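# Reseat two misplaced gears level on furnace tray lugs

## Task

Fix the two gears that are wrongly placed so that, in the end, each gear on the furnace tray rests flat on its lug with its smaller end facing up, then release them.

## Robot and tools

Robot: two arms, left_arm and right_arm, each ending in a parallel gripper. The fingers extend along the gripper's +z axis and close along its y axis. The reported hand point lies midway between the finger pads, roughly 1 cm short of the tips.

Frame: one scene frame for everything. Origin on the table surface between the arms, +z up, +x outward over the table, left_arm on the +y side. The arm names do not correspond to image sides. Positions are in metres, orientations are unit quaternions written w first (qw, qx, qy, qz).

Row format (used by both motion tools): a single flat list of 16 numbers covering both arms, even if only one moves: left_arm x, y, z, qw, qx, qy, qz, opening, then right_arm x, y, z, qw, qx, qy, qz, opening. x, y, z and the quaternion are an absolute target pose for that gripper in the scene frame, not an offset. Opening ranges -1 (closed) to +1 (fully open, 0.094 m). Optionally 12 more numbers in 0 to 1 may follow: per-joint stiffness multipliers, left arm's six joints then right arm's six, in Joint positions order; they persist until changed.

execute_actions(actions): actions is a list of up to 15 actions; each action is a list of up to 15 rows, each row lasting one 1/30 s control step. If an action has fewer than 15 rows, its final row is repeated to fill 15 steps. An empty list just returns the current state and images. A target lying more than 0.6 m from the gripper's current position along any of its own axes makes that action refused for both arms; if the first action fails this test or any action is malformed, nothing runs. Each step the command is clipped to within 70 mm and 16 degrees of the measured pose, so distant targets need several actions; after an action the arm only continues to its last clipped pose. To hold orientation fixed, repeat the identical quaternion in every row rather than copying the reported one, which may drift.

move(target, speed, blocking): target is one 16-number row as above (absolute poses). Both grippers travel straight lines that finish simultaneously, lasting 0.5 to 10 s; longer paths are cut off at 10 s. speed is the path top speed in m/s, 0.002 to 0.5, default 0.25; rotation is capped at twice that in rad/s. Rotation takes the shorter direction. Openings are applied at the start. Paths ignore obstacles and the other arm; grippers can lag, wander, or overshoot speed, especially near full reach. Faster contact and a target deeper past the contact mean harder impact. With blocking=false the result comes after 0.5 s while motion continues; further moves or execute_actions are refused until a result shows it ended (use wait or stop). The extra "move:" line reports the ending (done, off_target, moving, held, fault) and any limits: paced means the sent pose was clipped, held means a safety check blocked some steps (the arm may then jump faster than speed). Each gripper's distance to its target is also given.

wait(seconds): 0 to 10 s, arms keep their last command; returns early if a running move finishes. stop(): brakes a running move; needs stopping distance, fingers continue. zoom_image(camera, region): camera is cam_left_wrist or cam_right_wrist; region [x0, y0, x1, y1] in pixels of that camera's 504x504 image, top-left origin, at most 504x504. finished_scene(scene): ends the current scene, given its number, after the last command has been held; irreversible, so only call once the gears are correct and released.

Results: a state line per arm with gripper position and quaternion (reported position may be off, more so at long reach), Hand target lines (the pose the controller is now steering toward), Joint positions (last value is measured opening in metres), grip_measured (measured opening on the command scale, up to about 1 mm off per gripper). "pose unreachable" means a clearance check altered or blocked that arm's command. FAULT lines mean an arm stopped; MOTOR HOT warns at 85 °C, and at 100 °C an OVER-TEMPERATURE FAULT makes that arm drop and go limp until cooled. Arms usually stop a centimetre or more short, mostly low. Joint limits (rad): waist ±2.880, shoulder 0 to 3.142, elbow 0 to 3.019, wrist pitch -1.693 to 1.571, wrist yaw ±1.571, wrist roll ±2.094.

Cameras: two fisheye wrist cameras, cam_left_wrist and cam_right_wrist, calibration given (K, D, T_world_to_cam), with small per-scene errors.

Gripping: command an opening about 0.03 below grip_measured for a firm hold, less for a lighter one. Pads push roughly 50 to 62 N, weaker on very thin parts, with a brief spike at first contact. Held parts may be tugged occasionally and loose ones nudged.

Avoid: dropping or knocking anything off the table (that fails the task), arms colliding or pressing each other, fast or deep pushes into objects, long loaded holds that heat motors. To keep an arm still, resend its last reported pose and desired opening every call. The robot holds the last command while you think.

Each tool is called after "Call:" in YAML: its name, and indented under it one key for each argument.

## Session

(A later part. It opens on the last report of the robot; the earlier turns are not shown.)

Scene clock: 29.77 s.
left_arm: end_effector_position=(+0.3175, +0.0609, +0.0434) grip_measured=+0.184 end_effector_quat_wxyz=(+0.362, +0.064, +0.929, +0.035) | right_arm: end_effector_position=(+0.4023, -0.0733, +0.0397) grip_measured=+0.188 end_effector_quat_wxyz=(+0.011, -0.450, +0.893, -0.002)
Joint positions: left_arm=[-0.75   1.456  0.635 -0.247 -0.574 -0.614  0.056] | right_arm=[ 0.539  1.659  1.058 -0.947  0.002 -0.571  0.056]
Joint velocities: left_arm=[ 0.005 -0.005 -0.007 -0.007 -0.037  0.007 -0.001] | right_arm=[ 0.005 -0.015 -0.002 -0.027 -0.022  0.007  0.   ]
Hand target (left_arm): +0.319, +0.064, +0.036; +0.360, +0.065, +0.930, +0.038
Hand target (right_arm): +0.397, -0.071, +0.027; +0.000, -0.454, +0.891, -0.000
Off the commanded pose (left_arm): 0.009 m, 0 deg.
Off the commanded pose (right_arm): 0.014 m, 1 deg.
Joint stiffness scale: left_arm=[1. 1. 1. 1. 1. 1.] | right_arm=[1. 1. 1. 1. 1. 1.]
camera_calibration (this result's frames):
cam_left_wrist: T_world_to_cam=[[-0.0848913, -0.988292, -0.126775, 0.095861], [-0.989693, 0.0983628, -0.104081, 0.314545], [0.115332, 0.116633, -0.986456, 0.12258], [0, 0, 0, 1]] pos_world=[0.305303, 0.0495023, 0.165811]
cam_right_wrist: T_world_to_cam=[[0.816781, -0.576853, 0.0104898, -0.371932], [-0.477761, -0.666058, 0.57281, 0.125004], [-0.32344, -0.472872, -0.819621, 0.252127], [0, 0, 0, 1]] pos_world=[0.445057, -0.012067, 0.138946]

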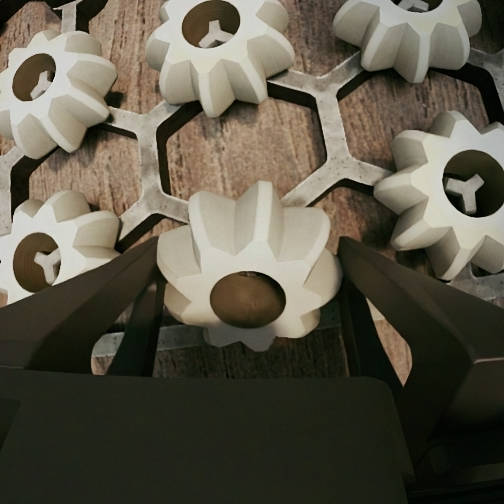

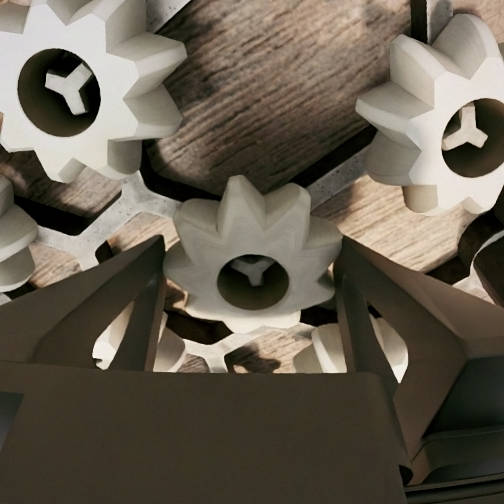

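Call:
execute_actions:
  actions:
    - [[0.3217,0.0607,0.0402,0.3646,0.0631,0.9284,0.0334,0.155,0.4012,-0.0697,0.0319,0.0072,-0.4539,0.8908,-0.0006,0.158],[0.3239,0.0578,0.0449,0.3686,0.0611,0.9269,0.0289,0.149,0.4049,-0.0682,0.0371,0.0143,-0.4538,0.8906,-0.0012,0.153],[0.3262,0.0550,0.0497,0.3727,0.0591,0.9255,0.0244,0.149,0.4086,-0.0666,0.0424,0.0215,-0.4537,0.8904,-0.0018,0.153],[0.3284,0.0522,0.0544,0.3768,0.0571,0.9241,0.0199,0.149,0.4123,-0.0651,0.0476,0.0287,-0.4537,0.8903,-0.0024,0.153],[0.3307,0.0493,0.0592,0.3808,0.0550,0.9226,0.0153,0.149,0.4160,-0.0636,0.0529,0.0358,-0.4536,0.8901,-0.0029,0.153],[0.3329,0.0465,0.0639,0.3849,0.0530,0.9212,0.0108,0.149,0.4197,-0.0621,0.0581,0.0430,-0.4535,0.8899,-0.0035,0.153],[0.3352,0.0436,0.0687,0.3889,0.0510,0.9197,0.0063,0.149,0.4234,-0.0605,0.0634,0.0501,-0.4534,0.8897,-0.0041,0.153],[0.3374,0.0408,0.0734,0.3930,0.0490,0.9183,0.0018,0.149,0.4271,-0.0590,0.0686,0.0573,-0.4533,0.8895,-0.0047,0.153],[0.3374,0.0408,0.0744,0.3930,0.0490,0.9183,0.0018,0.149,0.4271,-0.0590,0.0696,0.0573,-0.4533,0.8895,-0.0047,0.153],[0.3374,0.0408,0.0754,0.3930,0.0490,0.9183,0.0018,0.149,0.4271,-0.0590,0.0706,0.0573,-0.4533,0.8895,-0.0047,0.153],[0.3374,0.0408,0.0764,0.3930,0.0490,0.9183,0.0018,0.149,0.4271,-0.0590,0.0716,0.0573,-0.4533,0.8895,-0.0047,0.153],[0.3374,0.0408,0.0774,0.3930,0.0490,0.9183,0.0018,0.149,0.4271,-0.0590,0.0726,0.0573,-0.4533,0.8895,-0.0047,0.153],[0.3374,0.0408,0.0784,0.3930,0.0490,0.9183,0.0018,0.149,0.4271,-0.0590,0.0736,0.0573,-0.4533,0.8895,-0.0047,0.153],[0.3374,0.0408,0.0784,0.3930,0.0490,0.9183,0.0018,0.149,0.4271,-0.0590,0.0736,0.0573,-0.4533,0.8895,-0.0047,0.153],[0.3374,0.0408,0.0784,0.3930,0.0490,0.9183,0.0018,0.149,0.4271,-0.0590,0.0736,0.0573,-0.4533,0.8895,-0.0047,0.153]]

Scene clock: 33.60 s.
left_arm: end_effector_position=(+0.3177, +0.0606, +0.0439) grip_measured=+0.182 end_effector_quat_wxyz=(+0.362, +0.065, +0.929, +0.034) | right_arm: end_effector_position=(+0.4025, -0.0731, +0.0401) grip_measured=+0.188 end_effector_quat_wxyz=(+0.012, -0.450, +0.893, -0.002)
Joint positions: left_arm=[-0.749  1.455  0.635 -0.246 -0.571 -0.611  0.056] | right_arm=[ 0.539  1.658  1.058 -0.946  0.001 -0.571  0.056]
Joint velocities: left_arm=[ 0.015  0.005 -0.012 -0.012 -0.022  0.022  0.001] | right_arm=[-0.005  0.005  0.032 -0.007 -0.007  0.022  0.   ]
Hand target (left_arm): +0.336, +0.043, +0.080; +0.393, +0.050, +0.918, +0.002
Hand target (right_arm): +0.425, -0.059, +0.074; +0.057, -0.453, +0.890, -0.004
Off the commanded pose (left_arm): 0.044 m, 6 deg.
Off the commanded pose (right_arm): 0.044 m, 5 deg.
Joint stiffness scale: left_arm=[1. 1. 1. 1. 1. 1.] | right_arm=[1. 1. 1. 1. 1. 1.]
camera_calibration (this result's frames):
cam_left_wrist: T_world_to_cam=[[-0.0876607, -0.98824, -0.125292, 0.096397], [-0.989441, 0.100952, -0.103997, 0.314582], [0.115423, 0.114852, -0.986654, 0.123178], [0, 0, 0, 1]] pos_world=[0.305493, 0.0493583, 0.166328]
cam_right_wrist: T_world_to_cam=[[0.816772, -0.576855, 0.0110258, -0.372043], [-0.478494, -0.666576, 0.571594, 0.125328], [-0.322378, -0.472138, -0.820463, 0.252195], [0, 0, 0, 1]] pos_world=[0.445145, -0.0120034, 0.139382]

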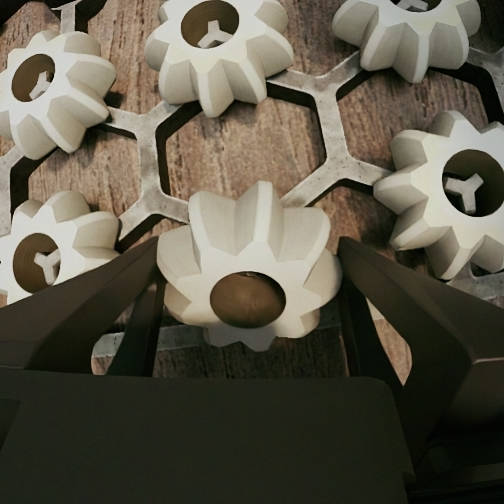

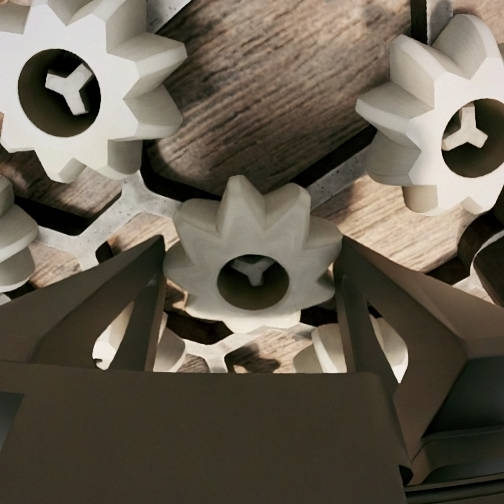

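Call:
execute_actions:
  actions:
    - [[0.3379,0.0402,0.0796,0.3936,0.0487,0.9181,0.0011,0.149,0.4278,-0.0587,0.0748,0.0583,-0.4533,0.8894,-0.0048,0.153],[0.3384,0.0396,0.0808,0.3942,0.0484,0.9179,0.0004,0.149,0.4286,-0.0584,0.0760,0.0593,-0.4533,0.8894,-0.0049,0.153],[0.3389,0.0389,0.0820,0.3949,0.0481,0.9176,-0.0002,0.149,0.4293,-0.0581,0.0772,0.0603,-0.4532,0.8893,-0.0049,0.153],[0.3394,0.0383,0.0832,0.3955,0.0478,0.9174,-0.0009,0.149,0.4301,-0.0578,0.0784,0.0613,-0.4532,0.8893,-0.0050,0.153],[0.3399,0.0377,0.0844,0.3961,0.0475,0.9172,-0.0016,0.149,0.4308,-0.0575,0.0796,0.0623,-0.4532,0.8892,-0.0051,0.153],[0.3399,0.0377,0.0856,0.3961,0.0475,0.9172,-0.0016,0.149,0.4308,-0.0575,0.0808,0.0623,-0.4532,0.8892,-0.0051,0.153],[0.3399,0.0377,0.0868,0.3961,0.0475,0.9172,-0.0016,0.149,0.4308,-0.0575,0.0820,0.0623,-0.4532,0.8892,-0.0051,0.153],[0.3399,0.0377,0.0880,0.3961,0.0475,0.9172,-0.0016,0.149,0.4308,-0.0575,0.0832,0.0623,-0.4532,0.8892,-0.0051,0.153],[0.3399,0.0377,0.0892,0.3961,0.0475,0.9172,-0.0016,0.149,0.4308,-0.0575,0.0844,0.0623,-0.4532,0.8892,-0.0051,0.153],[0.3399,0.0377,0.0904,0.3961,0.0475,0.9172,-0.0016,0.149,0.4308,-0.0575,0.0856,0.0623,-0.4532,0.8892,-0.0051,0.153],[0.3399,0.0377,0.0916,0.3961,0.0475,0.9172,-0.0016,0.149,0.4308,-0.0575,0.0868,0.0623,-0.4532,0.8892,-0.0051,0.153],[0.3399,0.0377,0.0928,0.3961,0.0475,0.9172,-0.0016,0.149,0.4308,-0.0575,0.0880,0.0623,-0.4532,0.8892,-0.0051,0.153],[0.3399,0.0377,0.0940,0.3961,0.0475,0.9172,-0.0016,0.149,0.4308,-0.0575,0.0892,0.0623,-0.4532,0.8892,-0.0051,0.153],[0.3399,0.0377,0.0952,0.3961,0.0475,0.9172,-0.0016,0.149,0.4308,-0.0575,0.0904,0.0623,-0.4532,0.8892,-0.0051,0.153],[0.3399,0.0377,0.0964,0.3961,0.0475,0.9172,-0.0016,0.149,0.4308,-0.0575,0.0916,0.0623,-0.4532,0.8892,-0.0051,0.153]]

Scene clock: 34.77 s.
left_arm: end_effector_position=(+0.3184, +0.0591, +0.0528) grip_measured=+0.182 end_effector_quat_wxyz=(+0.366, +0.064, +0.928, +0.027) | right_arm: end_effector_position=(+0.4024, -0.0729, +0.0484) grip_measured=+0.188 end_effector_quat_wxyz=(+0.013, -0.450, +0.893, -0.001)
Joint positions: left_arm=[-0.749  1.431  0.637 -0.254 -0.568 -0.609  0.056] | right_arm=[ 0.539  1.644  1.065 -0.965  0.    -0.571  0.056]
Joint velocities: left_arm=[-0.005 -0.083  0.032 -0.1    0.051  0.081 -0.001] | right_arm=[-0.005 -0.044  0.066 -0.105 -0.051 -0.081 -0.001]
Hand target (left_arm): +0.339, +0.040, +0.097; +0.397, +0.048, +0.917, -0.002
Hand target (right_arm): +0.428, -0.058, +0.091; +0.063, -0.453, +0.889, -0.005
Off the commanded pose (left_arm): 0.053 m, 5 deg.
Off the commanded pose (right_arm): 0.054 m, 6 deg.
Joint stiffness scale: left_arm=[1. 1. 1. 1. 1. 1.] | right_arm=[1. 1. 1. 1. 1. 1.]
camera_calibration (this result's frames):
cam_left_wrist: T_world_to_cam=[[-0.0893257, -0.989699, -0.111879, 0.0960855], [-0.988238, 0.102067, -0.113875, 0.316402], [0.124121, 0.100391, -0.987176, 0.130172], [0, 0, 0, 1]] pos_world=[0.305106, 0.0497335, 0.175283]
cam_right_wrist: T_world_to_cam=[[0.816761, -0.576856, 0.0117815, -0.371992], [-0.47987, -0.667818, 0.568985, 0.121223], [-0.320355, -0.470378, -0.822264, 0.258496], [0, 0, 0, 1]] pos_world=[0.44481, -0.0120401, 0.147961]

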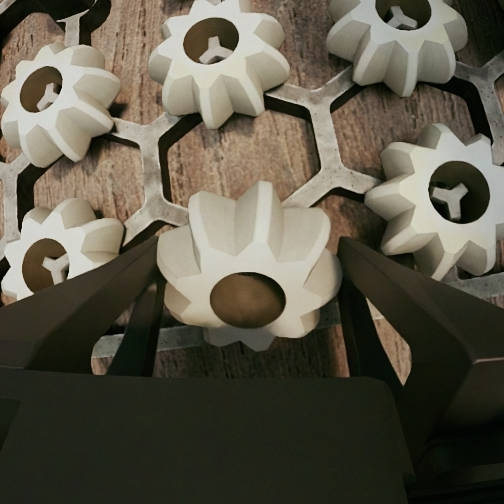

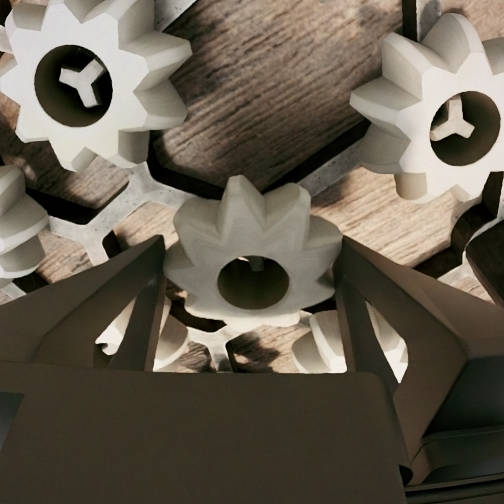

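Call:
execute_actions:
  actions:
    - [[0.3399,0.0377,0.0978,0.3961,0.0475,0.9172,-0.0016,0.149,0.4308,-0.0575,0.0930,0.0623,-0.4532,0.8892,-0.0051,0.153],[0.3399,0.0377,0.0994,0.3961,0.0475,0.9172,-0.0016,0.149,0.4308,-0.0575,0.0946,0.0623,-0.4532,0.8892,-0.0051,0.153],[0.3399,0.0377,0.1012,0.3961,0.0475,0.9172,-0.0016,0.149,0.4308,-0.0575,0.0964,0.0623,-0.4532,0.8892,-0.0051,0.153],[0.3399,0.0377,0.1032,0.3961,0.0475,0.9172,-0.0016,0.149,0.4308,-0.0575,0.0984,0.0623,-0.4532,0.8892,-0.0051,0.153],[0.3399,0.0377,0.1052,0.3961,0.0475,0.9172,-0.0016,0.149,0.4308,-0.0575,0.1004,0.0623,-0.4532,0.8892,-0.0051,0.153],[0.3399,0.0377,0.1074,0.3961,0.0475,0.9172,-0.0016,0.149,0.4308,-0.0575,0.1026,0.0623,-0.4532,0.8892,-0.0051,0.153],[0.3399,0.0377,0.1096,0.3961,0.0475,0.9172,-0.0016,0.149,0.4308,-0.0575,0.1048,0.0623,-0.4532,0.8892,-0.0051,0.153],[0.3399,0.0377,0.1118,0.3961,0.0475,0.9172,-0.0016,0.149,0.4308,-0.0575,0.1070,0.0623,-0.4532,0.8892,-0.0051,0.153],[0.3399,0.0377,0.1140,0.3961,0.0475,0.9172,-0.0016,0.149,0.4308,-0.0575,0.1092,0.0623,-0.4532,0.8892,-0.0051,0.153],[0.3399,0.0377,0.1162,0.3961,0.0475,0.9172,-0.0016,0.149,0.4308,-0.0575,0.1114,0.0623,-0.4532,0.8892,-0.0051,0.153],[0.3399,0.0377,0.1184,0.3961,0.0475,0.9172,-0.0016,0.149,0.4308,-0.0575,0.1136,0.0623,-0.4532,0.8892,-0.0051,0.153],[0.3399,0.0377,0.1206,0.3961,0.0475,0.9172,-0.0016,0.149,0.4308,-0.0575,0.1158,0.0623,-0.4532,0.8892,-0.0051,0.153],[0.3399,0.0377,0.1228,0.3961,0.0475,0.9172,-0.0016,0.149,0.4308,-0.0575,0.1180,0.0623,-0.4532,0.8892,-0.0051,0.153],[0.3399,0.0377,0.1250,0.3961,0.0475,0.9172,-0.0016,0.149,0.4308,-0.0575,0.1202,0.0623,-0.4532,0.8892,-0.0051,0.153],[0.3399,0.0377,0.1270,0.3961,0.0475,0.9172,-0.0016,0.149,0.4308,-0.0575,0.1224,0.0623,-0.4532,0.8892,-0.0051,0.153]]

Scene clock: 35.87 s.
left_arm: end_effector_position=(+0.3196, +0.0577, +0.0800) grip_measured=+0.182 end_effector_quat_wxyz=(+0.367, +0.064, +0.928, +0.026) | right_arm: end_effector_position=(+0.4043, -0.0722, +0.0757) grip_measured=+0.188 end_effector_quat_wxyz=(+0.013, -0.450, +0.893, -0.001)
Joint positions: left_arm=[-0.749  1.371  0.673 -0.348 -0.568 -0.609  0.056] | right_arm=[ 0.539  1.61   1.106 -1.04   0.    -0.571  0.056]
Joint velocities: left_arm=[-0.015 -0.142  0.085 -0.212  0.066  0.007 -0.001] | right_arm=[-0.005 -0.093  0.11  -0.183 -0.007  0.022 -0.001]
Hand target (left_arm): +0.338, +0.040, +0.128; +0.397, +0.048, +0.917, -0.002
Hand target (right_arm): +0.428, -0.058, +0.122; +0.063, -0.453, +0.889, -0.005
Off the commanded pose (left_arm): 0.055 m, 5 deg.
Off the commanded pose (right_arm): 0.056 m, 6 deg.
Joint stiffness scale: left_arm=[1. 1. 1. 1. 1. 1.] | right_arm=[1. 1. 1. 1. 1. 1.]
camera_calibration (this result's frames):
cam_left_wrist: T_world_to_cam=[[-0.0894699, -0.989812, -0.110762, 0.097718], [-0.988074, 0.102201, -0.115169, 0.320849], [0.125316, 0.099137, -0.987151, 0.15665], [0, 0, 0, 1]] pos_world=[0.306134, 0.0484017, 0.202412]
cam_right_wrist: T_world_to_cam=[[0.816765, -0.576855, 0.0115685, -0.373414], [-0.479667, -0.667741, 0.569246, 0.106945], [-0.320648, -0.470489, -0.822086, 0.281997], [0, 0, 0, 1]] pos_world=[0.446711, -0.0113176, 0.175268]

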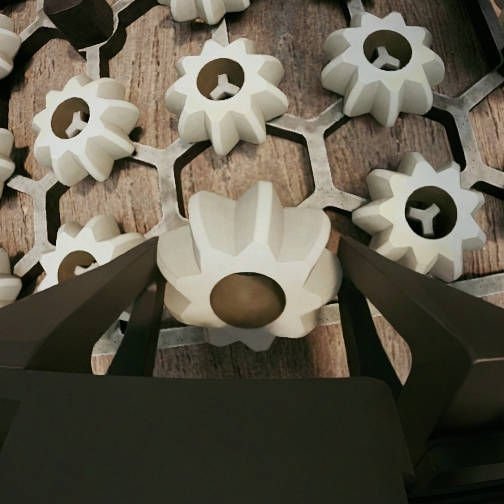

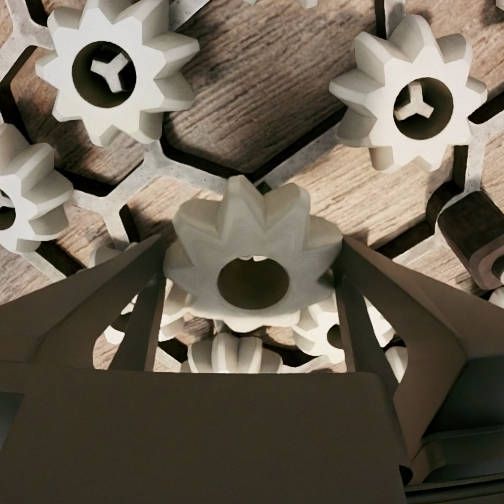

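Call:
move:
  target: [0.335,0.058,0.14,0,0.3502,0.9367,0,0.149,0.343,-0.13,0.21,0.3802,-0.5962,0.6945,-0.1326,0.153]
  speed: 0.3

Scene clock: 43.27 s.
left_arm: end_effector_position=(+0.3183, +0.0699, +0.1189) grip_measured=+0.182 end_effector_quat_wxyz=(-0.017, +0.344, +0.939, +0.010) | right_arm: end_effector_position=(+0.3385, -0.1290, +0.1919) grip_measured=+0.188 end_effector_quat_wxyz=(-0.361, +0.596, -0.708, +0.116)
Joint positions: left_arm=[-0.512  1.528  1.133 -1.213 -0.008  0.037  0.056] | right_arm=[ 0.405  0.851  0.607 -0.555 -0.11  -1.124  0.056]
Joint velocities: left_arm=[ 0.015 -0.005  0.007  0.007 -0.037  0.022 -0.001] | right_arm=[-0.005  0.015 -0.012  0.002 -0.007 -0.022  0.   ]
Hand target (left_arm): +0.336, +0.059, +0.139; +0.002, +0.346, +0.938, +0.002
Hand target (right_arm): +0.344, -0.130, +0.205; +0.381, -0.593, +0.697, -0.129
Off the commanded pose (left_arm): 0.029 m, 2 deg.
Off the commanded pose (right_arm): 0.019 m, 3 deg.
Joint stiffness scale: left_arm=[1. 1. 1. 1. 1. 1.] | right_arm=[1. 1. 1. 1. 1. 1.]
move: off_target (left_arm, right_arm)
camera_calibration (this result's frames):
cam_left_wrist: T_world_to_cam=[[-0.649449, -0.760032, -0.0238295, 0.265882], [-0.605323, 0.497776, 0.62113, 0.0857746], [-0.460217, 0.417817, -0.783345, 0.333874], [0, 0, 0, 1]] pos_world=[0.378253, 0.0198839, 0.214597]
cam_right_wrist: T_world_to_cam=[[0.762433, -0.241881, 0.600158, -0.405137], [-0.390847, -0.911339, 0.129231, -0.00572296], [0.515689, -0.3331, -0.789373, 0.0580777], [0, 0, 0, 1]] pos_world=[0.276703, -0.0838649, 0.289731]

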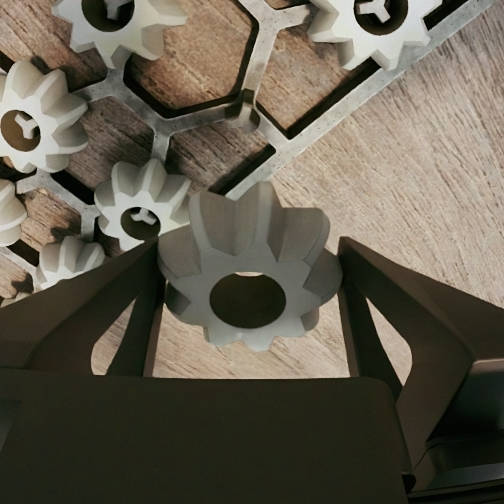

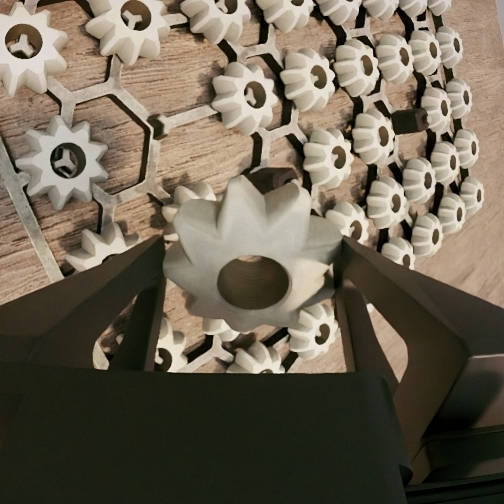

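Call:
zoom_image:
  camera: "cam_left_wrist"
  region: [180, 60, 320, 180]

Call:
zoom_image:
  camera: "cam_left_wrist"
  region: [140, 170, 360, 370]

Region (180, 60, 320, 180) of cam_left_wrist's 504x504 image, scaled by 3.600, with more detail than that image has; it fills the top 432 rows of this view, and the rest is white.

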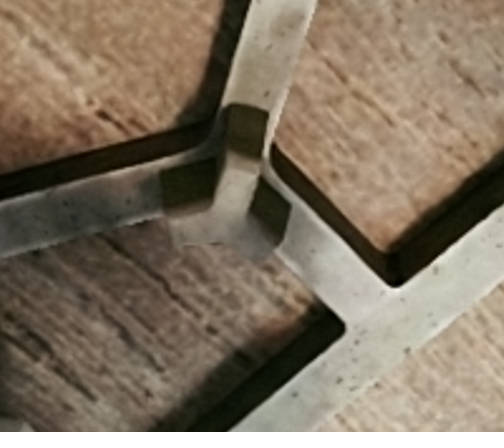

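Region (140, 170, 360, 370) of cam_left_wrist's 504x504 image, scaled by 2.291, with more detail than that image has; it fills the top 458 rows of this view, and the rest is white.

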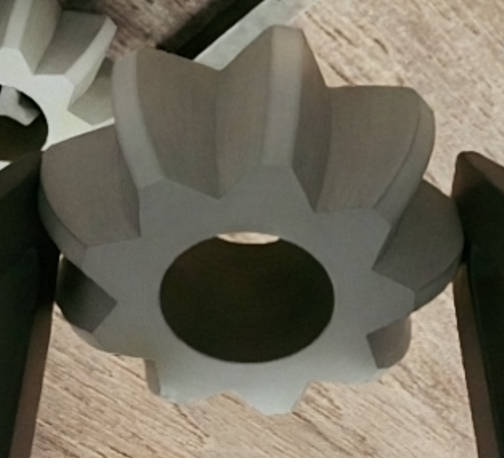

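Call:
execute_actions:
  actions:
    - [[0.3353,0.0584,0.138,0,0.3502,0.9367,0,0.149,0.3417,-0.1309,0.212,0.3874,-0.5976,0.6877,-0.1352,0.153],[0.3355,0.0588,0.1355,0,0.3502,0.9367,0,0.149,0.3403,-0.1318,0.214,0.3946,-0.5991,0.6809,-0.1378,0.153],[0.3358,0.0591,0.1325,0,0.3502,0.9367,0,0.149,0.3390,-0.1327,0.216,0.4018,-0.6005,0.6741,-0.1404,0.153],[0.3360,0.0595,0.1295,0,0.3502,0.9367,0,0.149,0.3377,-0.1336,0.218,0.4090,-0.6019,0.6673,-0.1430,0.153],[0.3363,0.0599,0.1265,0,0.3502,0.9367,0,0.149,0.3363,-0.1344,0.220,0.4162,-0.6033,0.6605,-0.1456,0.153],[0.3366,0.0603,0.1235,0,0.3502,0.9367,0,0.149,0.3350,-0.1353,0.222,0.4234,-0.6048,0.6537,-0.1482,0.153],[0.3368,0.0607,0.1205,0,0.3502,0.9367,0,0.149,0.3337,-0.1362,0.224,0.4306,-0.6062,0.6469,-0.1508,0.153],[0.3371,0.0610,0.1175,0,0.3502,0.9367,0,0.149,0.3323,-0.1371,0.226,0.4378,-0.6076,0.6400,-0.1533,0.153],[0.3373,0.0614,0.1145,0,0.3502,0.9367,0,0.149,0.3310,-0.1380,0.228,0.4450,-0.6090,0.6332,-0.1559,0.153],[0.3376,0.0618,0.1115,0,0.3502,0.9367,0,0.149,0.3297,-0.1389,0.230,0.4522,-0.6105,0.6264,-0.1585,0.153],[0.3376,0.0618,0.1085,0,0.3502,0.9367,0,0.149,0.3283,-0.1398,0.232,0.4594,-0.6119,0.6196,-0.1611,0.153],[0.3376,0.0618,0.1055,0,0.3502,0.9367,0,0.149,0.3270,-0.1407,0.234,0.4666,-0.6133,0.6128,-0.1637,0.153],[0.3376,0.0618,0.1025,0,0.3502,0.9367,0,0.149,0.3257,-0.1416,0.236,0.4738,-0.6147,0.6060,-0.1663,0.153],[0.3376,0.0618,0.0995,0,0.3502,0.9367,0,0.149,0.3243,-0.1424,0.238,0.4810,-0.6162,0.5992,-0.1689,0.153],[0.3376,0.0618,0.0965,0,0.3502,0.9367,0,0.149,0.3230,-0.1433,0.240,0.4882,-0.6176,0.5924,-0.1715,0.153]]
    - [[0.3376,0.0618,0.0935,0,0.3502,0.9367,0,0.149,0.3217,-0.1442,0.242,0.4946,-0.6180,0.5846,-0.1738,0.153],[0.3376,0.0618,0.0905,0,0.3502,0.9367,0,0.149,0.3203,-0.1451,0.244,0.5010,-0.6185,0.5769,-0.1761,0.153],[0.3376,0.0618,0.0875,0,0.3502,0.9367,0,0.149,0.3190,-0.1460,0.246,0.5074,-0.6189,0.5691,-0.1785,0.153],[0.3376,0.0618,0.0845,0,0.3502,0.9367,0,0.149,0.3177,-0.1469,0.248,0.5139,-0.6193,0.5613,-0.1808,0.153],[0.3376,0.0618,0.0815,0,0.3502,0.9367,0,0.149,0.3163,-0.1478,0.250,0.5203,-0.6197,0.5536,-0.1831,0.153],[0.3376,0.0618,0.0790,0,0.3502,0.9367,0,0.149,0.3150,-0.1487,0.252,0.5267,-0.6202,0.5458,-0.1854,0.153],[0.3376,0.0618,0.0770,0,0.3502,0.9367,0,0.149,0.3137,-0.1496,0.254,0.5331,-0.6206,0.5380,-0.1877,0.153],[0.3376,0.0618,0.0755,0,0.3502,0.9367,0,0.149,0.3123,-0.1504,0.256,0.5395,-0.6210,0.5303,-0.1901,0.153],[0.3376,0.0618,0.0745,0,0.3502,0.9367,0,0.149,0.3110,-0.1513,0.258,0.5459,-0.6214,0.5225,-0.1924,0.153],[0.3376,0.0618,0.0740,0,0.3502,0.9367,0,0.149,0.3097,-0.1522,0.260,0.5523,-0.6219,0.5147,-0.1947,0.153],[0.3376,0.0618,0.0740,0,0.3502,0.9367,0,0.149,0.3083,-0.1531,0.262,0.5588,-0.6223,0.5070,-0.1970,0.153],[0.3376,0.0618,0.0740,0,0.3502,0.9367,0,0.149,0.3070,-0.1540,0.264,0.5652,-0.6227,0.4992,-0.1993,0.153],[0.3376,0.0618,0.0740,0,0.3502,0.9367,0,0.149,0.3057,-0.1549,0.266,0.5716,-0.6231,0.4914,-0.2017,0.153],[0.3376,0.0618,0.0740,0,0.3502,0.9367,0,0.149,0.3043,-0.1558,0.268,0.5780,-0.6236,0.4837,-0.2040,0.153],[0.3376,0.0618,0.0740,0,0.3502,0.9367,0,0.149,0.3030,-0.1567,0.270,0.5844,-0.6240,0.4759,-0.2063,0.153]]

Scene clock: 47.87 s.
left_arm: end_effector_position=(+0.3305, +0.0641, +0.0729) grip_measured=+0.182 end_effector_quat_wxyz=(-0.010, +0.350, +0.937, +0.005) | right_arm: end_effector_position=(+0.3034, -0.1491, +0.2478) grip_measured=+0.189 end_effector_quat_wxyz=(-0.562, +0.626, -0.515, +0.165)
Joint positions: left_arm=[-0.503  1.606  1.092 -1.079 -0.003  0.059  0.056] | right_arm=[ 0.119  0.551  0.403 -0.247 -0.614 -1.404  0.056]
Joint velocities: left_arm=[-0.015  0.005 -0.002  0.012  0.095 -0.022  0.   ] | right_arm=[-0.435 -0.161 -0.164  0.432 -0.667 -0.198 -0.001]
Hand target (left_arm): +0.337, +0.062, +0.074; -0.000, +0.350, +0.937, +0.000
Hand target (right_arm): +0.304, -0.155, +0.269; -0.581, +0.625, -0.479, +0.206
Off the commanded pose (left_arm): 0.008 m, 1 deg.
Off the commanded pose (right_arm): 0.023 m, 7 deg.
Joint stiffness scale: left_arm=[1. 1. 1. 1. 1. 1.] | right_arm=[1. 1. 1. 1. 1. 1.]
camera_calibration (this result's frames):
cam_left_wrist: T_world_to_cam=[[-0.65867, -0.752202, -0.0186233, 0.270522], [-0.603951, 0.513767, 0.609333, 0.124021], [-0.448773, 0.412597, -0.792696, 0.303148], [0, 0, 0, 1]] pos_world=[0.389132, 0.0146909, 0.169772]
cam_right_wrist: T_world_to_cam=[[0.452828, -0.141852, 0.880242, -0.377337], [-0.116893, -0.988186, -0.0991135, -0.08297], [0.883902, -0.0580129, -0.46406, -0.0377703], [0, 0, 0, 1]] pos_world=[0.194555, -0.137707, 0.306396]

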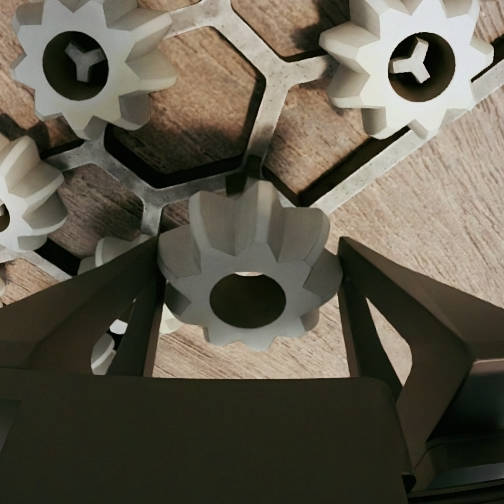

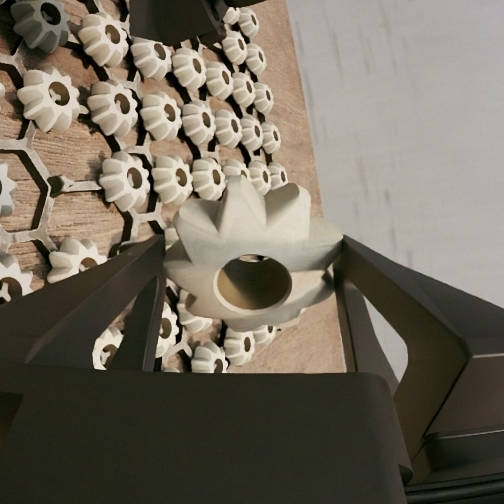

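Call:
zoom_image:
  camera: "cam_left_wrist"
  region: [30, 10, 150, 120]

Call:
zoom_image:
  camera: "cam_left_wrist"
  region: [360, 10, 480, 120]

Call:
zoom_image:
  camera: "cam_left_wrist"
  region: [190, 130, 310, 230]

Region (30, 10, 150, 120) of cam_left_wrist's 504x504 image, scaled by 4.200, with more detail than that image has; it fills the top 462 rows of this view, and the rest is white.

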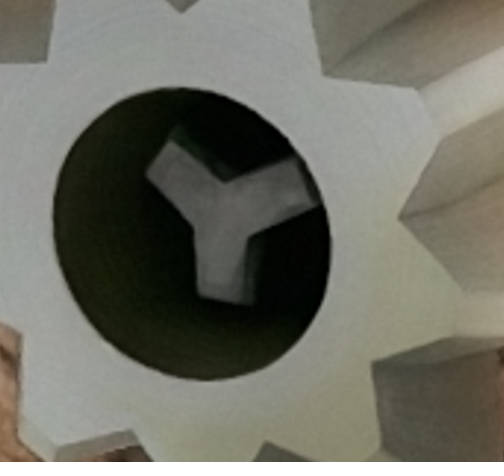

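Region (360, 10, 480, 120) of cam_left_wrist's 504x504 image, scaled by 4.200, with more detail than that image has; it fills the top 462 rows of this view, and the rest is white.

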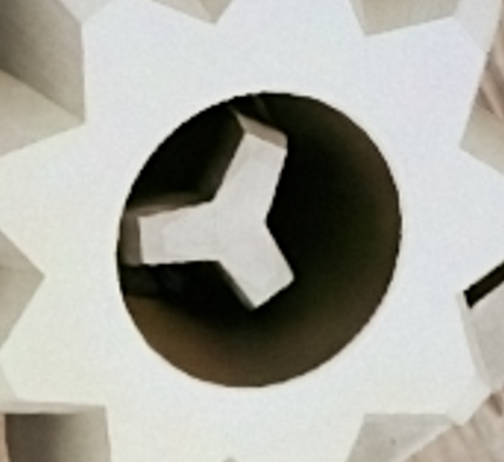

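Region (190, 130, 310, 230) of cam_left_wrist's 504x504 image, scaled by 4.200, with more detail than that image has.

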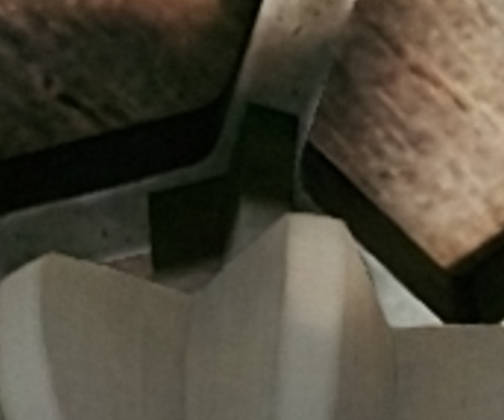

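Call:
execute_actions:
  actions:
    - [[0.3384,0.0612,0.0732,0.0019,0.3502,0.9367,-0.0006,0.149,0.3017,-0.1576,0.272,0.5899,-0.6234,0.4674,-0.2083,0.153],[0.3392,0.0606,0.0722,0.0038,0.3502,0.9367,-0.0012,0.149,0.3003,-0.1584,0.274,0.5953,-0.6229,0.4589,-0.2103,0.153],[0.3400,0.0600,0.0710,0.0057,0.3502,0.9367,-0.0017,0.149,0.2990,-0.1593,0.276,0.6008,-0.6223,0.4503,-0.2122,0.153],[0.3408,0.0594,0.0696,0.0076,0.3502,0.9367,-0.0023,0.149,0.2977,-0.1602,0.278,0.6063,-0.6217,0.4418,-0.2142,0.153],[0.3416,0.0588,0.0681,0.0095,0.3502,0.9367,-0.0029,0.149,0.2963,-0.1611,0.280,0.6118,-0.6211,0.4333,-0.2162,0.153],[0.3416,0.0588,0.0666,0.0095,0.3502,0.9367,-0.0029,0.149,0.2950,-0.1620,0.282,0.6172,-0.6206,0.4248,-0.2182,0.153],[0.3416,0.0588,0.0651,0.0095,0.3502,0.9367,-0.0029,0.149,0.2937,-0.1629,0.284,0.6227,-0.6200,0.4163,-0.2202,0.153],[0.3416,0.0588,0.0636,0.0095,0.3502,0.9367,-0.0029,0.149,0.2923,-0.1638,0.286,0.6282,-0.6194,0.4077,-0.2221,0.153],[0.3416,0.0588,0.0621,0.0095,0.3502,0.9367,-0.0029,0.149,0.2910,-0.1647,0.288,0.6337,-0.6189,0.3992,-0.2241,0.153],[0.3416,0.0588,0.0608,0.0095,0.3502,0.9367,-0.0029,0.149,0.2897,-0.1656,0.290,0.6391,-0.6183,0.3907,-0.2261,0.153],[0.3416,0.0588,0.0597,0.0095,0.3502,0.9367,-0.0029,0.149,0.2883,-0.1664,0.292,0.6446,-0.6177,0.3822,-0.2281,0.153],[0.3416,0.0588,0.0590,0.0095,0.3502,0.9367,-0.0029,0.149,0.2870,-0.1673,0.294,0.6501,-0.6171,0.3737,-0.2301,0.153],[0.3416,0.0588,0.0585,0.0095,0.3502,0.9367,-0.0029,0.149,0.2857,-0.1682,0.296,0.6556,-0.6166,0.3651,-0.2320,0.153],[0.3416,0.0588,0.0585,0.0095,0.3502,0.9367,-0.0029,0.149,0.2843,-0.1691,0.298,0.6610,-0.6160,0.3566,-0.2340,0.153],[0.3416,0.0588,0.0585,0.0095,0.3502,0.9367,-0.0029,0.149,0.2830,-0.1700,0.300,0.6665,-0.6154,0.3481,-0.2360,0.153]]

Call:
wait:
  seconds: 0.2

Scene clock: 50.57 s.
left_arm: end_effector_position=(+0.3357, +0.0602, +0.0618) grip_measured=+0.182 end_effector_quat_wxyz=(+0.003, +0.350, +0.937, +0.000) | right_arm: end_effector_position=(+0.2847, -0.1630, +0.2826) grip_measured=+0.189 end_effector_quat_wxyz=(+0.650, -0.627, +0.376, -0.207)
Joint positions: left_arm=[-0.503  1.62   1.075 -1.02  -0.003  0.06   0.056] | right_arm=[-0.09   0.517  0.325  0.068 -0.985 -1.442  0.056]
Joint velocities: left_arm=[-0.015  0.063 -0.027  0.022 -0.095 -0.095  0.   ] | right_arm=[-0.386 -0.015 -0.129  0.906 -0.681  0.095 -0.001]
Hand target (left_arm): +0.342, +0.059, +0.059; +0.010, +0.350, +0.937, -0.003
Hand target (right_arm): +0.283, -0.168, +0.299; +0.662, -0.620, +0.350, -0.235
Off the commanded pose (left_arm): 0.007 m, 1 deg.
Off the commanded pose (right_arm): 0.019 m, 5 deg.
Joint stiffness scale: left_arm=[1. 1. 1. 1. 1. 1.] | right_arm=[1. 1. 1. 1. 1. 1.]
camera_calibration (this result's frames):
cam_left_wrist: T_world_to_cam=[[-0.658795, -0.752045, -0.0204504, 0.270868], [-0.617285, 0.524806, 0.586121, 0.141188], [-0.430057, 0.398757, -0.809965, 0.293856], [0, 0, 0, 1]] pos_world=[0.391974, 0.0124314, 0.1608]
cam_right_wrist: T_world_to_cam=[[0.19096, -0.109971, 0.975418, -0.34868], [0.0758615, -0.989079, -0.126363, -0.142697], [0.978662, 0.098127, -0.180532, -0.0875669], [0, 0, 0, 1]] pos_world=[0.163108, -0.17089, 0.306269]

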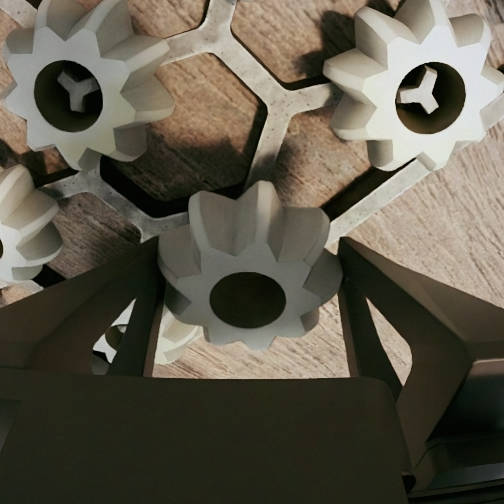

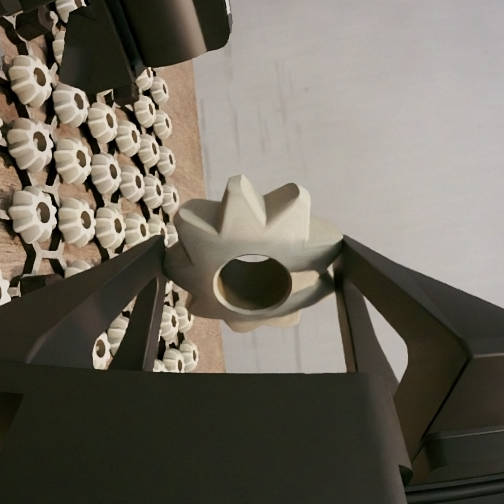

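Scene clock: 50.77 s.
left_arm: end_effector_position=(+0.3352, +0.0606, +0.0594) grip_measured=+0.182 end_effector_quat_wxyz=(+0.001, +0.350, +0.937, +0.001) | right_arm: end_effector_position=(+0.2844, -0.1680, +0.2895) grip_measured=+0.189 end_effector_quat_wxyz=(+0.657, -0.623, +0.362, -0.224)
Joint positions: left_arm=[-0.503  1.624  1.074 -1.019 -0.003  0.06   0.056] | right_arm=[-0.116  0.517  0.318  0.13  -1.006 -1.432  0.056]
Joint velocities: left_arm=[ 0.005  0.005  0.002  0.017 -0.022 -0.022 -0.001] | right_arm=[-0.015  0.005 -0.017  0.032 -0.051 -0.007  0.   ]
Hand target (left_arm): +0.342, +0.059, +0.059; +0.010, +0.350, +0.937, -0.003
Hand target (right_arm): +0.283, -0.168, +0.299; +0.662, -0.620, +0.350, -0.235
Off the commanded pose (left_arm): 0.007 m, 1 deg.
Off the commanded pose (right_arm): 0.011 m, 3 deg.
Joint stiffness scale: left_arm=[1. 1. 1. 1. 1. 1.] | right_arm=[1. 1. 1. 1. 1. 1.]
wait: 0.20 s; no rest
camera_calibration (this result's frames):
cam_left_wrist: T_world_to_cam=[[-0.658869, -0.751988, -0.0201603, 0.270784], [-0.615152, 0.523165, 0.589819, 0.141251], [-0.43299, 0.401015, -0.807284, 0.29224], [0, 0, 0, 1]] pos_world=[0.391839, 0.0125358, 0.158067]
cam_right_wrist: T_world_to_cam=[[0.144457, -0.105315, 0.983891, -0.344336], [0.0760482, -0.990198, -0.117156, -0.149751], [0.986584, 0.091747, -0.135032, -0.102029], [0, 0, 0, 1]] pos_world=[0.16179, -0.175186, 0.307467]

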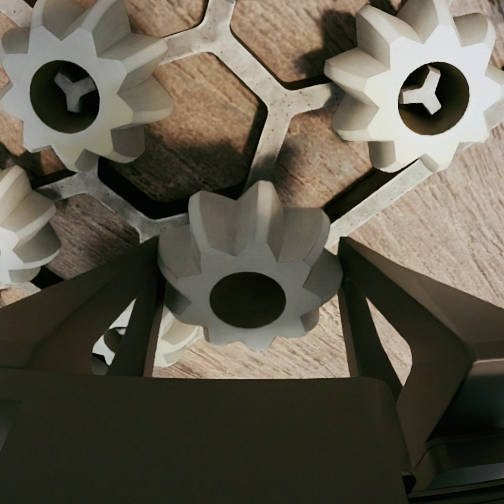

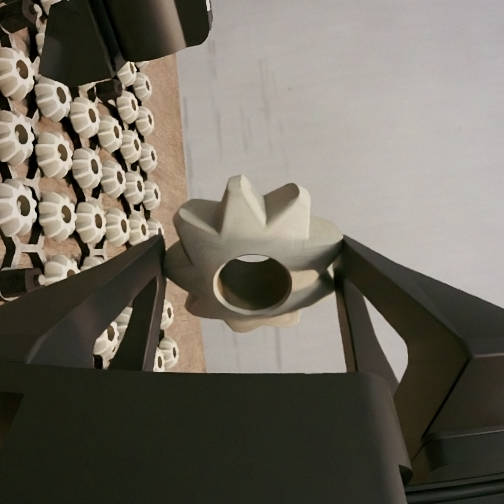

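Call:
zoom_image:
  camera: "cam_left_wrist"
  region: [15, 40, 135, 150]

Call:
zoom_image:
  camera: "cam_left_wrist"
  region: [375, 40, 495, 150]

Region (15, 40, 135, 150) of cam_left_wrist's 504x504 image, scaled by 4.200, with more detail than that image has; it fills the top 462 rows of this view, and the rest is white.

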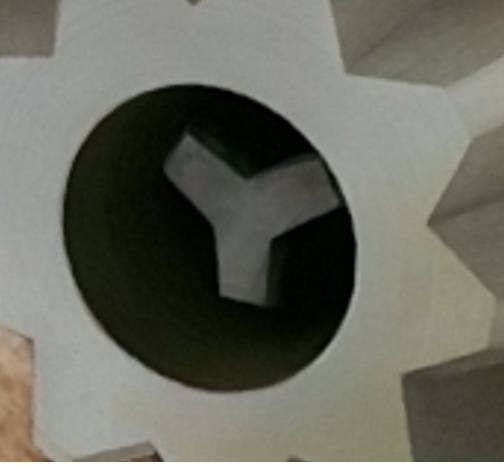

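Region (375, 40, 495, 150) of cam_left_wrist's 504x504 image, scaled by 4.200, with more detail than that image has; it fills the top 462 rows of this view, and the rest is white.

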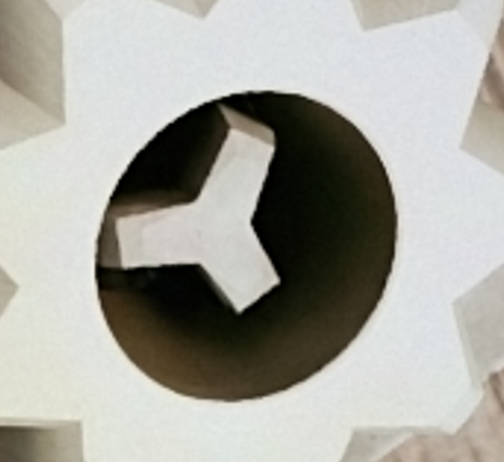

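Call:
execute_actions:
  actions:
    - [[0.3412,0.0591,0.0577,0.0086,0.3502,0.9367,-0.0026,0.149,0.283,-0.17,0.30,0.6665,-0.6154,0.3481,-0.2360,0.153],[0.3408,0.0594,0.0568,0.0076,0.3502,0.9367,-0.0023,0.149,0.283,-0.17,0.30,0.6665,-0.6154,0.3481,-0.2360,0.153],[0.3408,0.0594,0.0558,0.0076,0.3502,0.9367,-0.0023,0.149,0.283,-0.17,0.30,0.6665,-0.6154,0.3481,-0.2360,0.153],[0.3408,0.0594,0.0548,0.0076,0.3502,0.9367,-0.0023,0.149,0.283,-0.17,0.30,0.6665,-0.6154,0.3481,-0.2360,0.153],[0.3408,0.0594,0.0538,0.0076,0.3502,0.9367,-0.0023,0.149,0.283,-0.17,0.30,0.6665,-0.6154,0.3481,-0.2360,0.153],[0.3408,0.0594,0.0528,0.0076,0.3502,0.9367,-0.0023,0.149,0.283,-0.17,0.30,0.6665,-0.6154,0.3481,-0.2360,0.153],[0.3408,0.0594,0.0518,0.0076,0.3502,0.9367,-0.0023,0.149,0.283,-0.17,0.30,0.6665,-0.6154,0.3481,-0.2360,0.153],[0.3408,0.0594,0.0508,0.0076,0.3502,0.9367,-0.0023,0.149,0.283,-0.17,0.30,0.6665,-0.6154,0.3481,-0.2360,0.153],[0.3408,0.0594,0.0498,0.0076,0.3502,0.9367,-0.0023,0.149,0.283,-0.17,0.30,0.6665,-0.6154,0.3481,-0.2360,0.153],[0.3408,0.0594,0.0488,0.0076,0.3502,0.9367,-0.0023,0.149,0.283,-0.17,0.30,0.6665,-0.6154,0.3481,-0.2360,0.153],[0.3408,0.0594,0.0478,0.0076,0.3502,0.9367,-0.0023,0.149,0.283,-0.17,0.30,0.6665,-0.6154,0.3481,-0.2360,0.153],[0.3408,0.0594,0.0468,0.0076,0.3502,0.9367,-0.0023,0.149,0.283,-0.17,0.30,0.6665,-0.6154,0.3481,-0.2360,0.153],[0.3408,0.0594,0.0458,0.0076,0.3502,0.9367,-0.0023,0.149,0.283,-0.17,0.30,0.6665,-0.6154,0.3481,-0.2360,0.153],[0.3408,0.0594,0.0448,0.0076,0.3502,0.9367,-0.0023,0.149,0.283,-0.17,0.30,0.6665,-0.6154,0.3481,-0.2360,0.153],[0.3408,0.0594,0.0438,0.0076,0.3502,0.9367,-0.0023,0.149,0.283,-0.17,0.30,0.6665,-0.6154,0.3481,-0.2360,0.153]]

Scene clock: 52.27 s.
left_arm: end_effector_position=(+0.3352, +0.0606, +0.0491) grip_measured=+0.182 end_effector_quat_wxyz=(+0.002, +0.350, +0.937, +0.001) | right_arm: end_effector_position=(+0.2830, -0.1679, +0.2912) grip_measured=+0.189 end_effector_quat_wxyz=(+0.663, -0.619, +0.357, -0.225)
Joint positions: left_arm=[-0.503  1.638  1.06  -0.988 -0.003  0.06   0.056] | right_arm=[-0.121  0.517  0.309  0.169 -1.017 -1.408  0.056]
Joint velocities: left_arm=[-0.005  0.044 -0.032  0.076  0.007 -0.051  0.001] | right_arm=[-0.015  0.015  0.002  0.002 -0.037 -0.022 -0.   ]
Hand target (left_arm): +0.341, +0.060, +0.044; +0.007, +0.350, +0.937, -0.002
Hand target (right_arm): +0.283, -0.170, +0.300; +0.667, -0.616, +0.348, -0.236
Off the commanded pose (left_arm): 0.008 m, 1 deg.
Off the commanded pose (right_arm): 0.009 m, 2 deg.
Joint stiffness scale: left_arm=[1. 1. 1. 1. 1. 1.] | right_arm=[1. 1. 1. 1. 1. 1.]
camera_calibration (this result's frames):
cam_left_wrist: T_world_to_cam=[[-0.658832, -0.752016, -0.0203054, 0.270575], [-0.61622, 0.523987, 0.587972, 0.147691], [-0.431524, 0.399887, -0.808627, 0.283628], [0, 0, 0, 1]] pos_world=[0.391666, 0.0126689, 0.148005]
cam_right_wrist: T_world_to_cam=[[0.132325, -0.114595, 0.98456, -0.34405], [0.0833258, -0.988492, -0.126252, -0.148441], [0.987698, 0.0987455, -0.121254, -0.103597], [0, 0, 0, 1]] pos_world=[0.160217, -0.175929, 0.307435]

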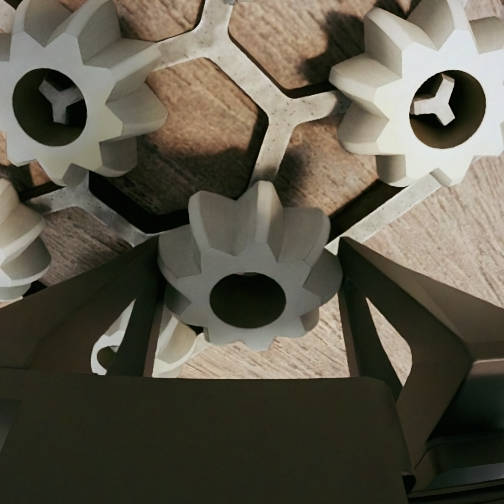

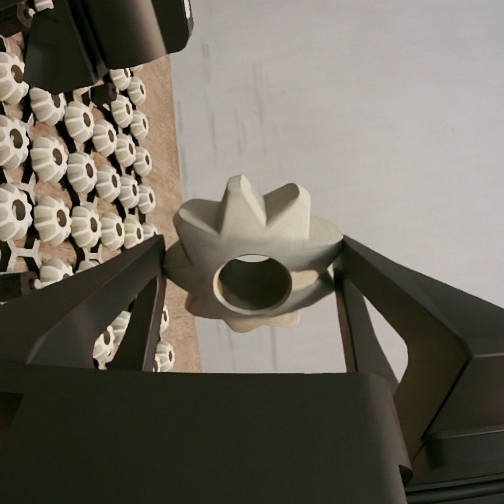

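Call:
execute_actions:
  actions:
    - [[0.3408,0.0594,0.0428,0.0076,0.3502,0.9367,-0.0023,0.149,0.283,-0.17,0.30,0.6665,-0.6154,0.3481,-0.2360,0.153],[0.3408,0.0594,0.0418,0.0076,0.3502,0.9367,-0.0023,0.149,0.283,-0.17,0.30,0.6665,-0.6154,0.3481,-0.2360,0.153],[0.3408,0.0594,0.0408,0.0076,0.3502,0.9367,-0.0023,0.149,0.283,-0.17,0.30,0.6665,-0.6154,0.3481,-0.2360,0.153],[0.3408,0.0594,0.0398,0.0076,0.3502,0.9367,-0.0023,0.149,0.283,-0.17,0.30,0.6665,-0.6154,0.3481,-0.2360,0.153],[0.3408,0.0594,0.0388,0.0076,0.3502,0.9367,-0.0023,0.149,0.283,-0.17,0.30,0.6665,-0.6154,0.3481,-0.2360,0.153],[0.3408,0.0594,0.0378,0.0076,0.3502,0.9367,-0.0023,0.149,0.283,-0.17,0.30,0.6665,-0.6154,0.3481,-0.2360,0.153],[0.3408,0.0594,0.0369,0.0076,0.3502,0.9367,-0.0023,0.149,0.283,-0.17,0.30,0.6665,-0.6154,0.3481,-0.2360,0.153],[0.3408,0.0594,0.0361,0.0076,0.3502,0.9367,-0.0023,0.149,0.283,-0.17,0.30,0.6665,-0.6154,0.3481,-0.2360,0.153],[0.3408,0.0594,0.0353,0.0076,0.3502,0.9367,-0.0023,0.149,0.283,-0.17,0.30,0.6665,-0.6154,0.3481,-0.2360,0.153],[0.3408,0.0594,0.0346,0.0076,0.3502,0.9367,-0.0023,0.149,0.283,-0.17,0.30,0.6665,-0.6154,0.3481,-0.2360,0.153],[0.3408,0.0594,0.0339,0.0076,0.3502,0.9367,-0.0023,0.149,0.283,-0.17,0.30,0.6665,-0.6154,0.3481,-0.2360,0.153],[0.3408,0.0594,0.0333,0.0076,0.3502,0.9367,-0.0023,0.149,0.283,-0.17,0.30,0.6665,-0.6154,0.3481,-0.2360,0.153],[0.3408,0.0594,0.0327,0.0076,0.3502,0.9367,-0.0023,0.149,0.283,-0.17,0.30,0.6665,-0.6154,0.3481,-0.2360,0.153],[0.3408,0.0594,0.0322,0.0076,0.3502,0.9367,-0.0023,0.149,0.283,-0.17,0.30,0.6665,-0.6154,0.3481,-0.2360,0.153],[0.3408,0.0594,0.0318,0.0076,0.3502,0.9367,-0.0023,0.149,0.283,-0.17,0.30,0.6665,-0.6154,0.3481,-0.2360,0.153]]

Call:
wait:
  seconds: 0.2

Scene clock: 53.63 s.
left_arm: end_effector_position=(+0.3351, +0.0607, +0.0355) grip_measured=+0.182 end_effector_quat_wxyz=(+0.002, +0.350, +0.937, +0.001) | right_arm: end_effector_position=(+0.2830, -0.1679, +0.2912) grip_measured=+0.189 end_effector_quat_wxyz=(+0.663, -0.619, +0.357, -0.224)
Joint positions: left_arm=[-0.503  1.66   1.045 -0.953 -0.003  0.06   0.056] | right_arm=[-0.121  0.517  0.309  0.169 -1.017 -1.407  0.056]
Joint velocities: left_arm=[-0.034  0.044 -0.017  0.051 -0.051 -0.037 -0.   ] | right_arm=[-0.015  0.005  0.007  0.007 -0.037 -0.007 -0.   ]
Hand target (left_arm): +0.341, +0.060, +0.032; +0.008, +0.350, +0.937, -0.002
Hand target (right_arm): +0.283, -0.170, +0.300; +0.666, -0.616, +0.348, -0.236
Off the commanded pose (left_arm): 0.007 m, 1 deg.
Off the commanded pose (right_arm): 0.009 m, 2 deg.
Joint stiffness scale: left_arm=[1. 1. 1. 1. 1. 1.] | right_arm=[1. 1. 1. 1. 1. 1.]
camera_calibration (this result's frames):
cam_left_wrist: T_world_to_cam=[[-0.658856, -0.751997, -0.0202086, 0.270291], [-0.615508, 0.523439, 0.589204, 0.155378], [-0.432502, 0.400639, -0.807732, 0.272726], [0, 0, 0, 1]] pos_world=[0.391674, 0.0126628, 0.134203]
cam_right_wrist: T_world_to_cam=[[0.133066, -0.115444, 0.984361, -0.344344], [0.0832066, -0.988386, -0.127164, -0.148124], [0.987608, 0.0988265, -0.121915, -0.103365], [0, 0, 0, 1]] pos_world=[0.16023, -0.175941, 0.307521]

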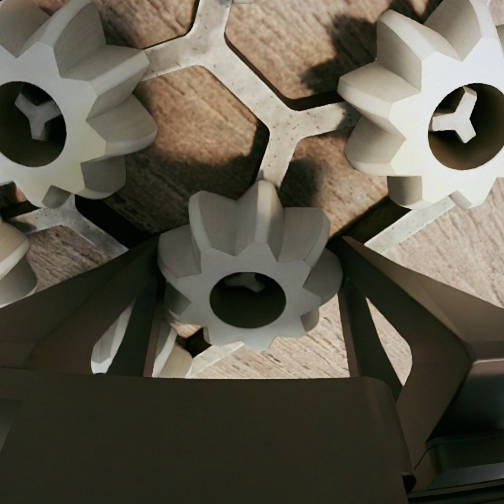

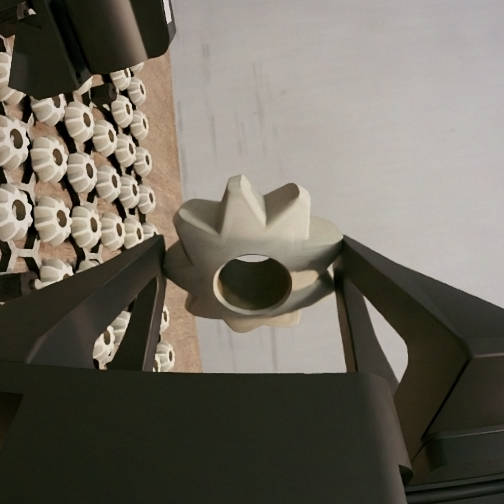

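Scene clock: 53.83 s.
left_arm: end_effector_position=(+0.3349, +0.0608, +0.0337) grip_measured=+0.182 end_effector_quat_wxyz=(+0.001, +0.350, +0.937, +0.001) | right_arm: end_effector_position=(+0.2830, -0.1679, +0.2912) grip_measured=+0.189 end_effector_quat_wxyz=(+0.663, -0.619, +0.357, -0.224)
Joint positions: left_arm=[-0.503  1.663  1.044 -0.951 -0.003  0.06   0.056] | right_arm=[-0.121  0.517  0.309  0.169 -1.017 -1.407  0.056]
Joint velocities: left_arm=[-0.015 -0.005 -0.002  0.002 -0.007  0.007  0.001] | right_arm=[-0.015  0.005 -0.007  0.002 -0.081 -0.051 -0.002]
Hand target (left_arm): +0.341, +0.060, +0.032; +0.008, +0.350, +0.937, -0.002
Hand target (right_arm): +0.283, -0.170, +0.300; +0.666, -0.616, +0.348, -0.236
Off the commanded pose (left_arm): 0.006 m, 1 deg.
Off the commanded pose (right_arm): 0.009 m, 2 deg.
Joint stiffness scale: left_arm=[1. 1. 1. 1. 1. 1.] | right_arm=[1. 1. 1. 1. 1. 1.]
wait: 0.20 s; no rest
camera_calibration (this result's frames):
cam_left_wrist: T_world_to_cam=[[-0.658887, -0.751974, -0.0200877, 0.270247], [-0.614617, 0.522753, 0.590742, 0.155948], [-0.433722, 0.401578, -0.80661, 0.271483], [0, 0, 0, 1]] pos_world=[0.391659, 0.0126744, 0.132285]
cam_right_wrist: T_world_to_cam=[[0.133066, -0.115444, 0.984361, -0.344344], [0.0832066, -0.988386, -0.127164, -0.148124], [0.987608, 0.0988265, -0.121915, -0.103365], [0, 0, 0, 1]] pos_world=[0.16023, -0.175941, 0.307521]

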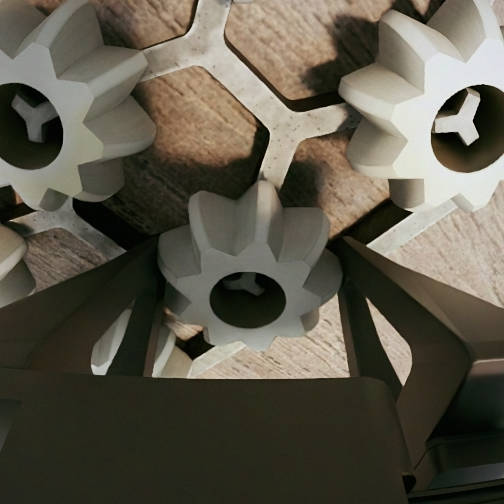

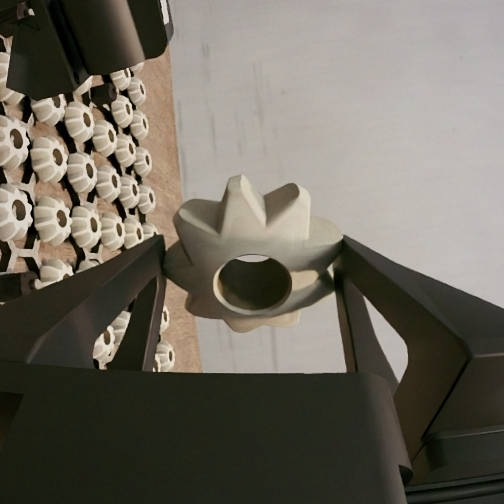

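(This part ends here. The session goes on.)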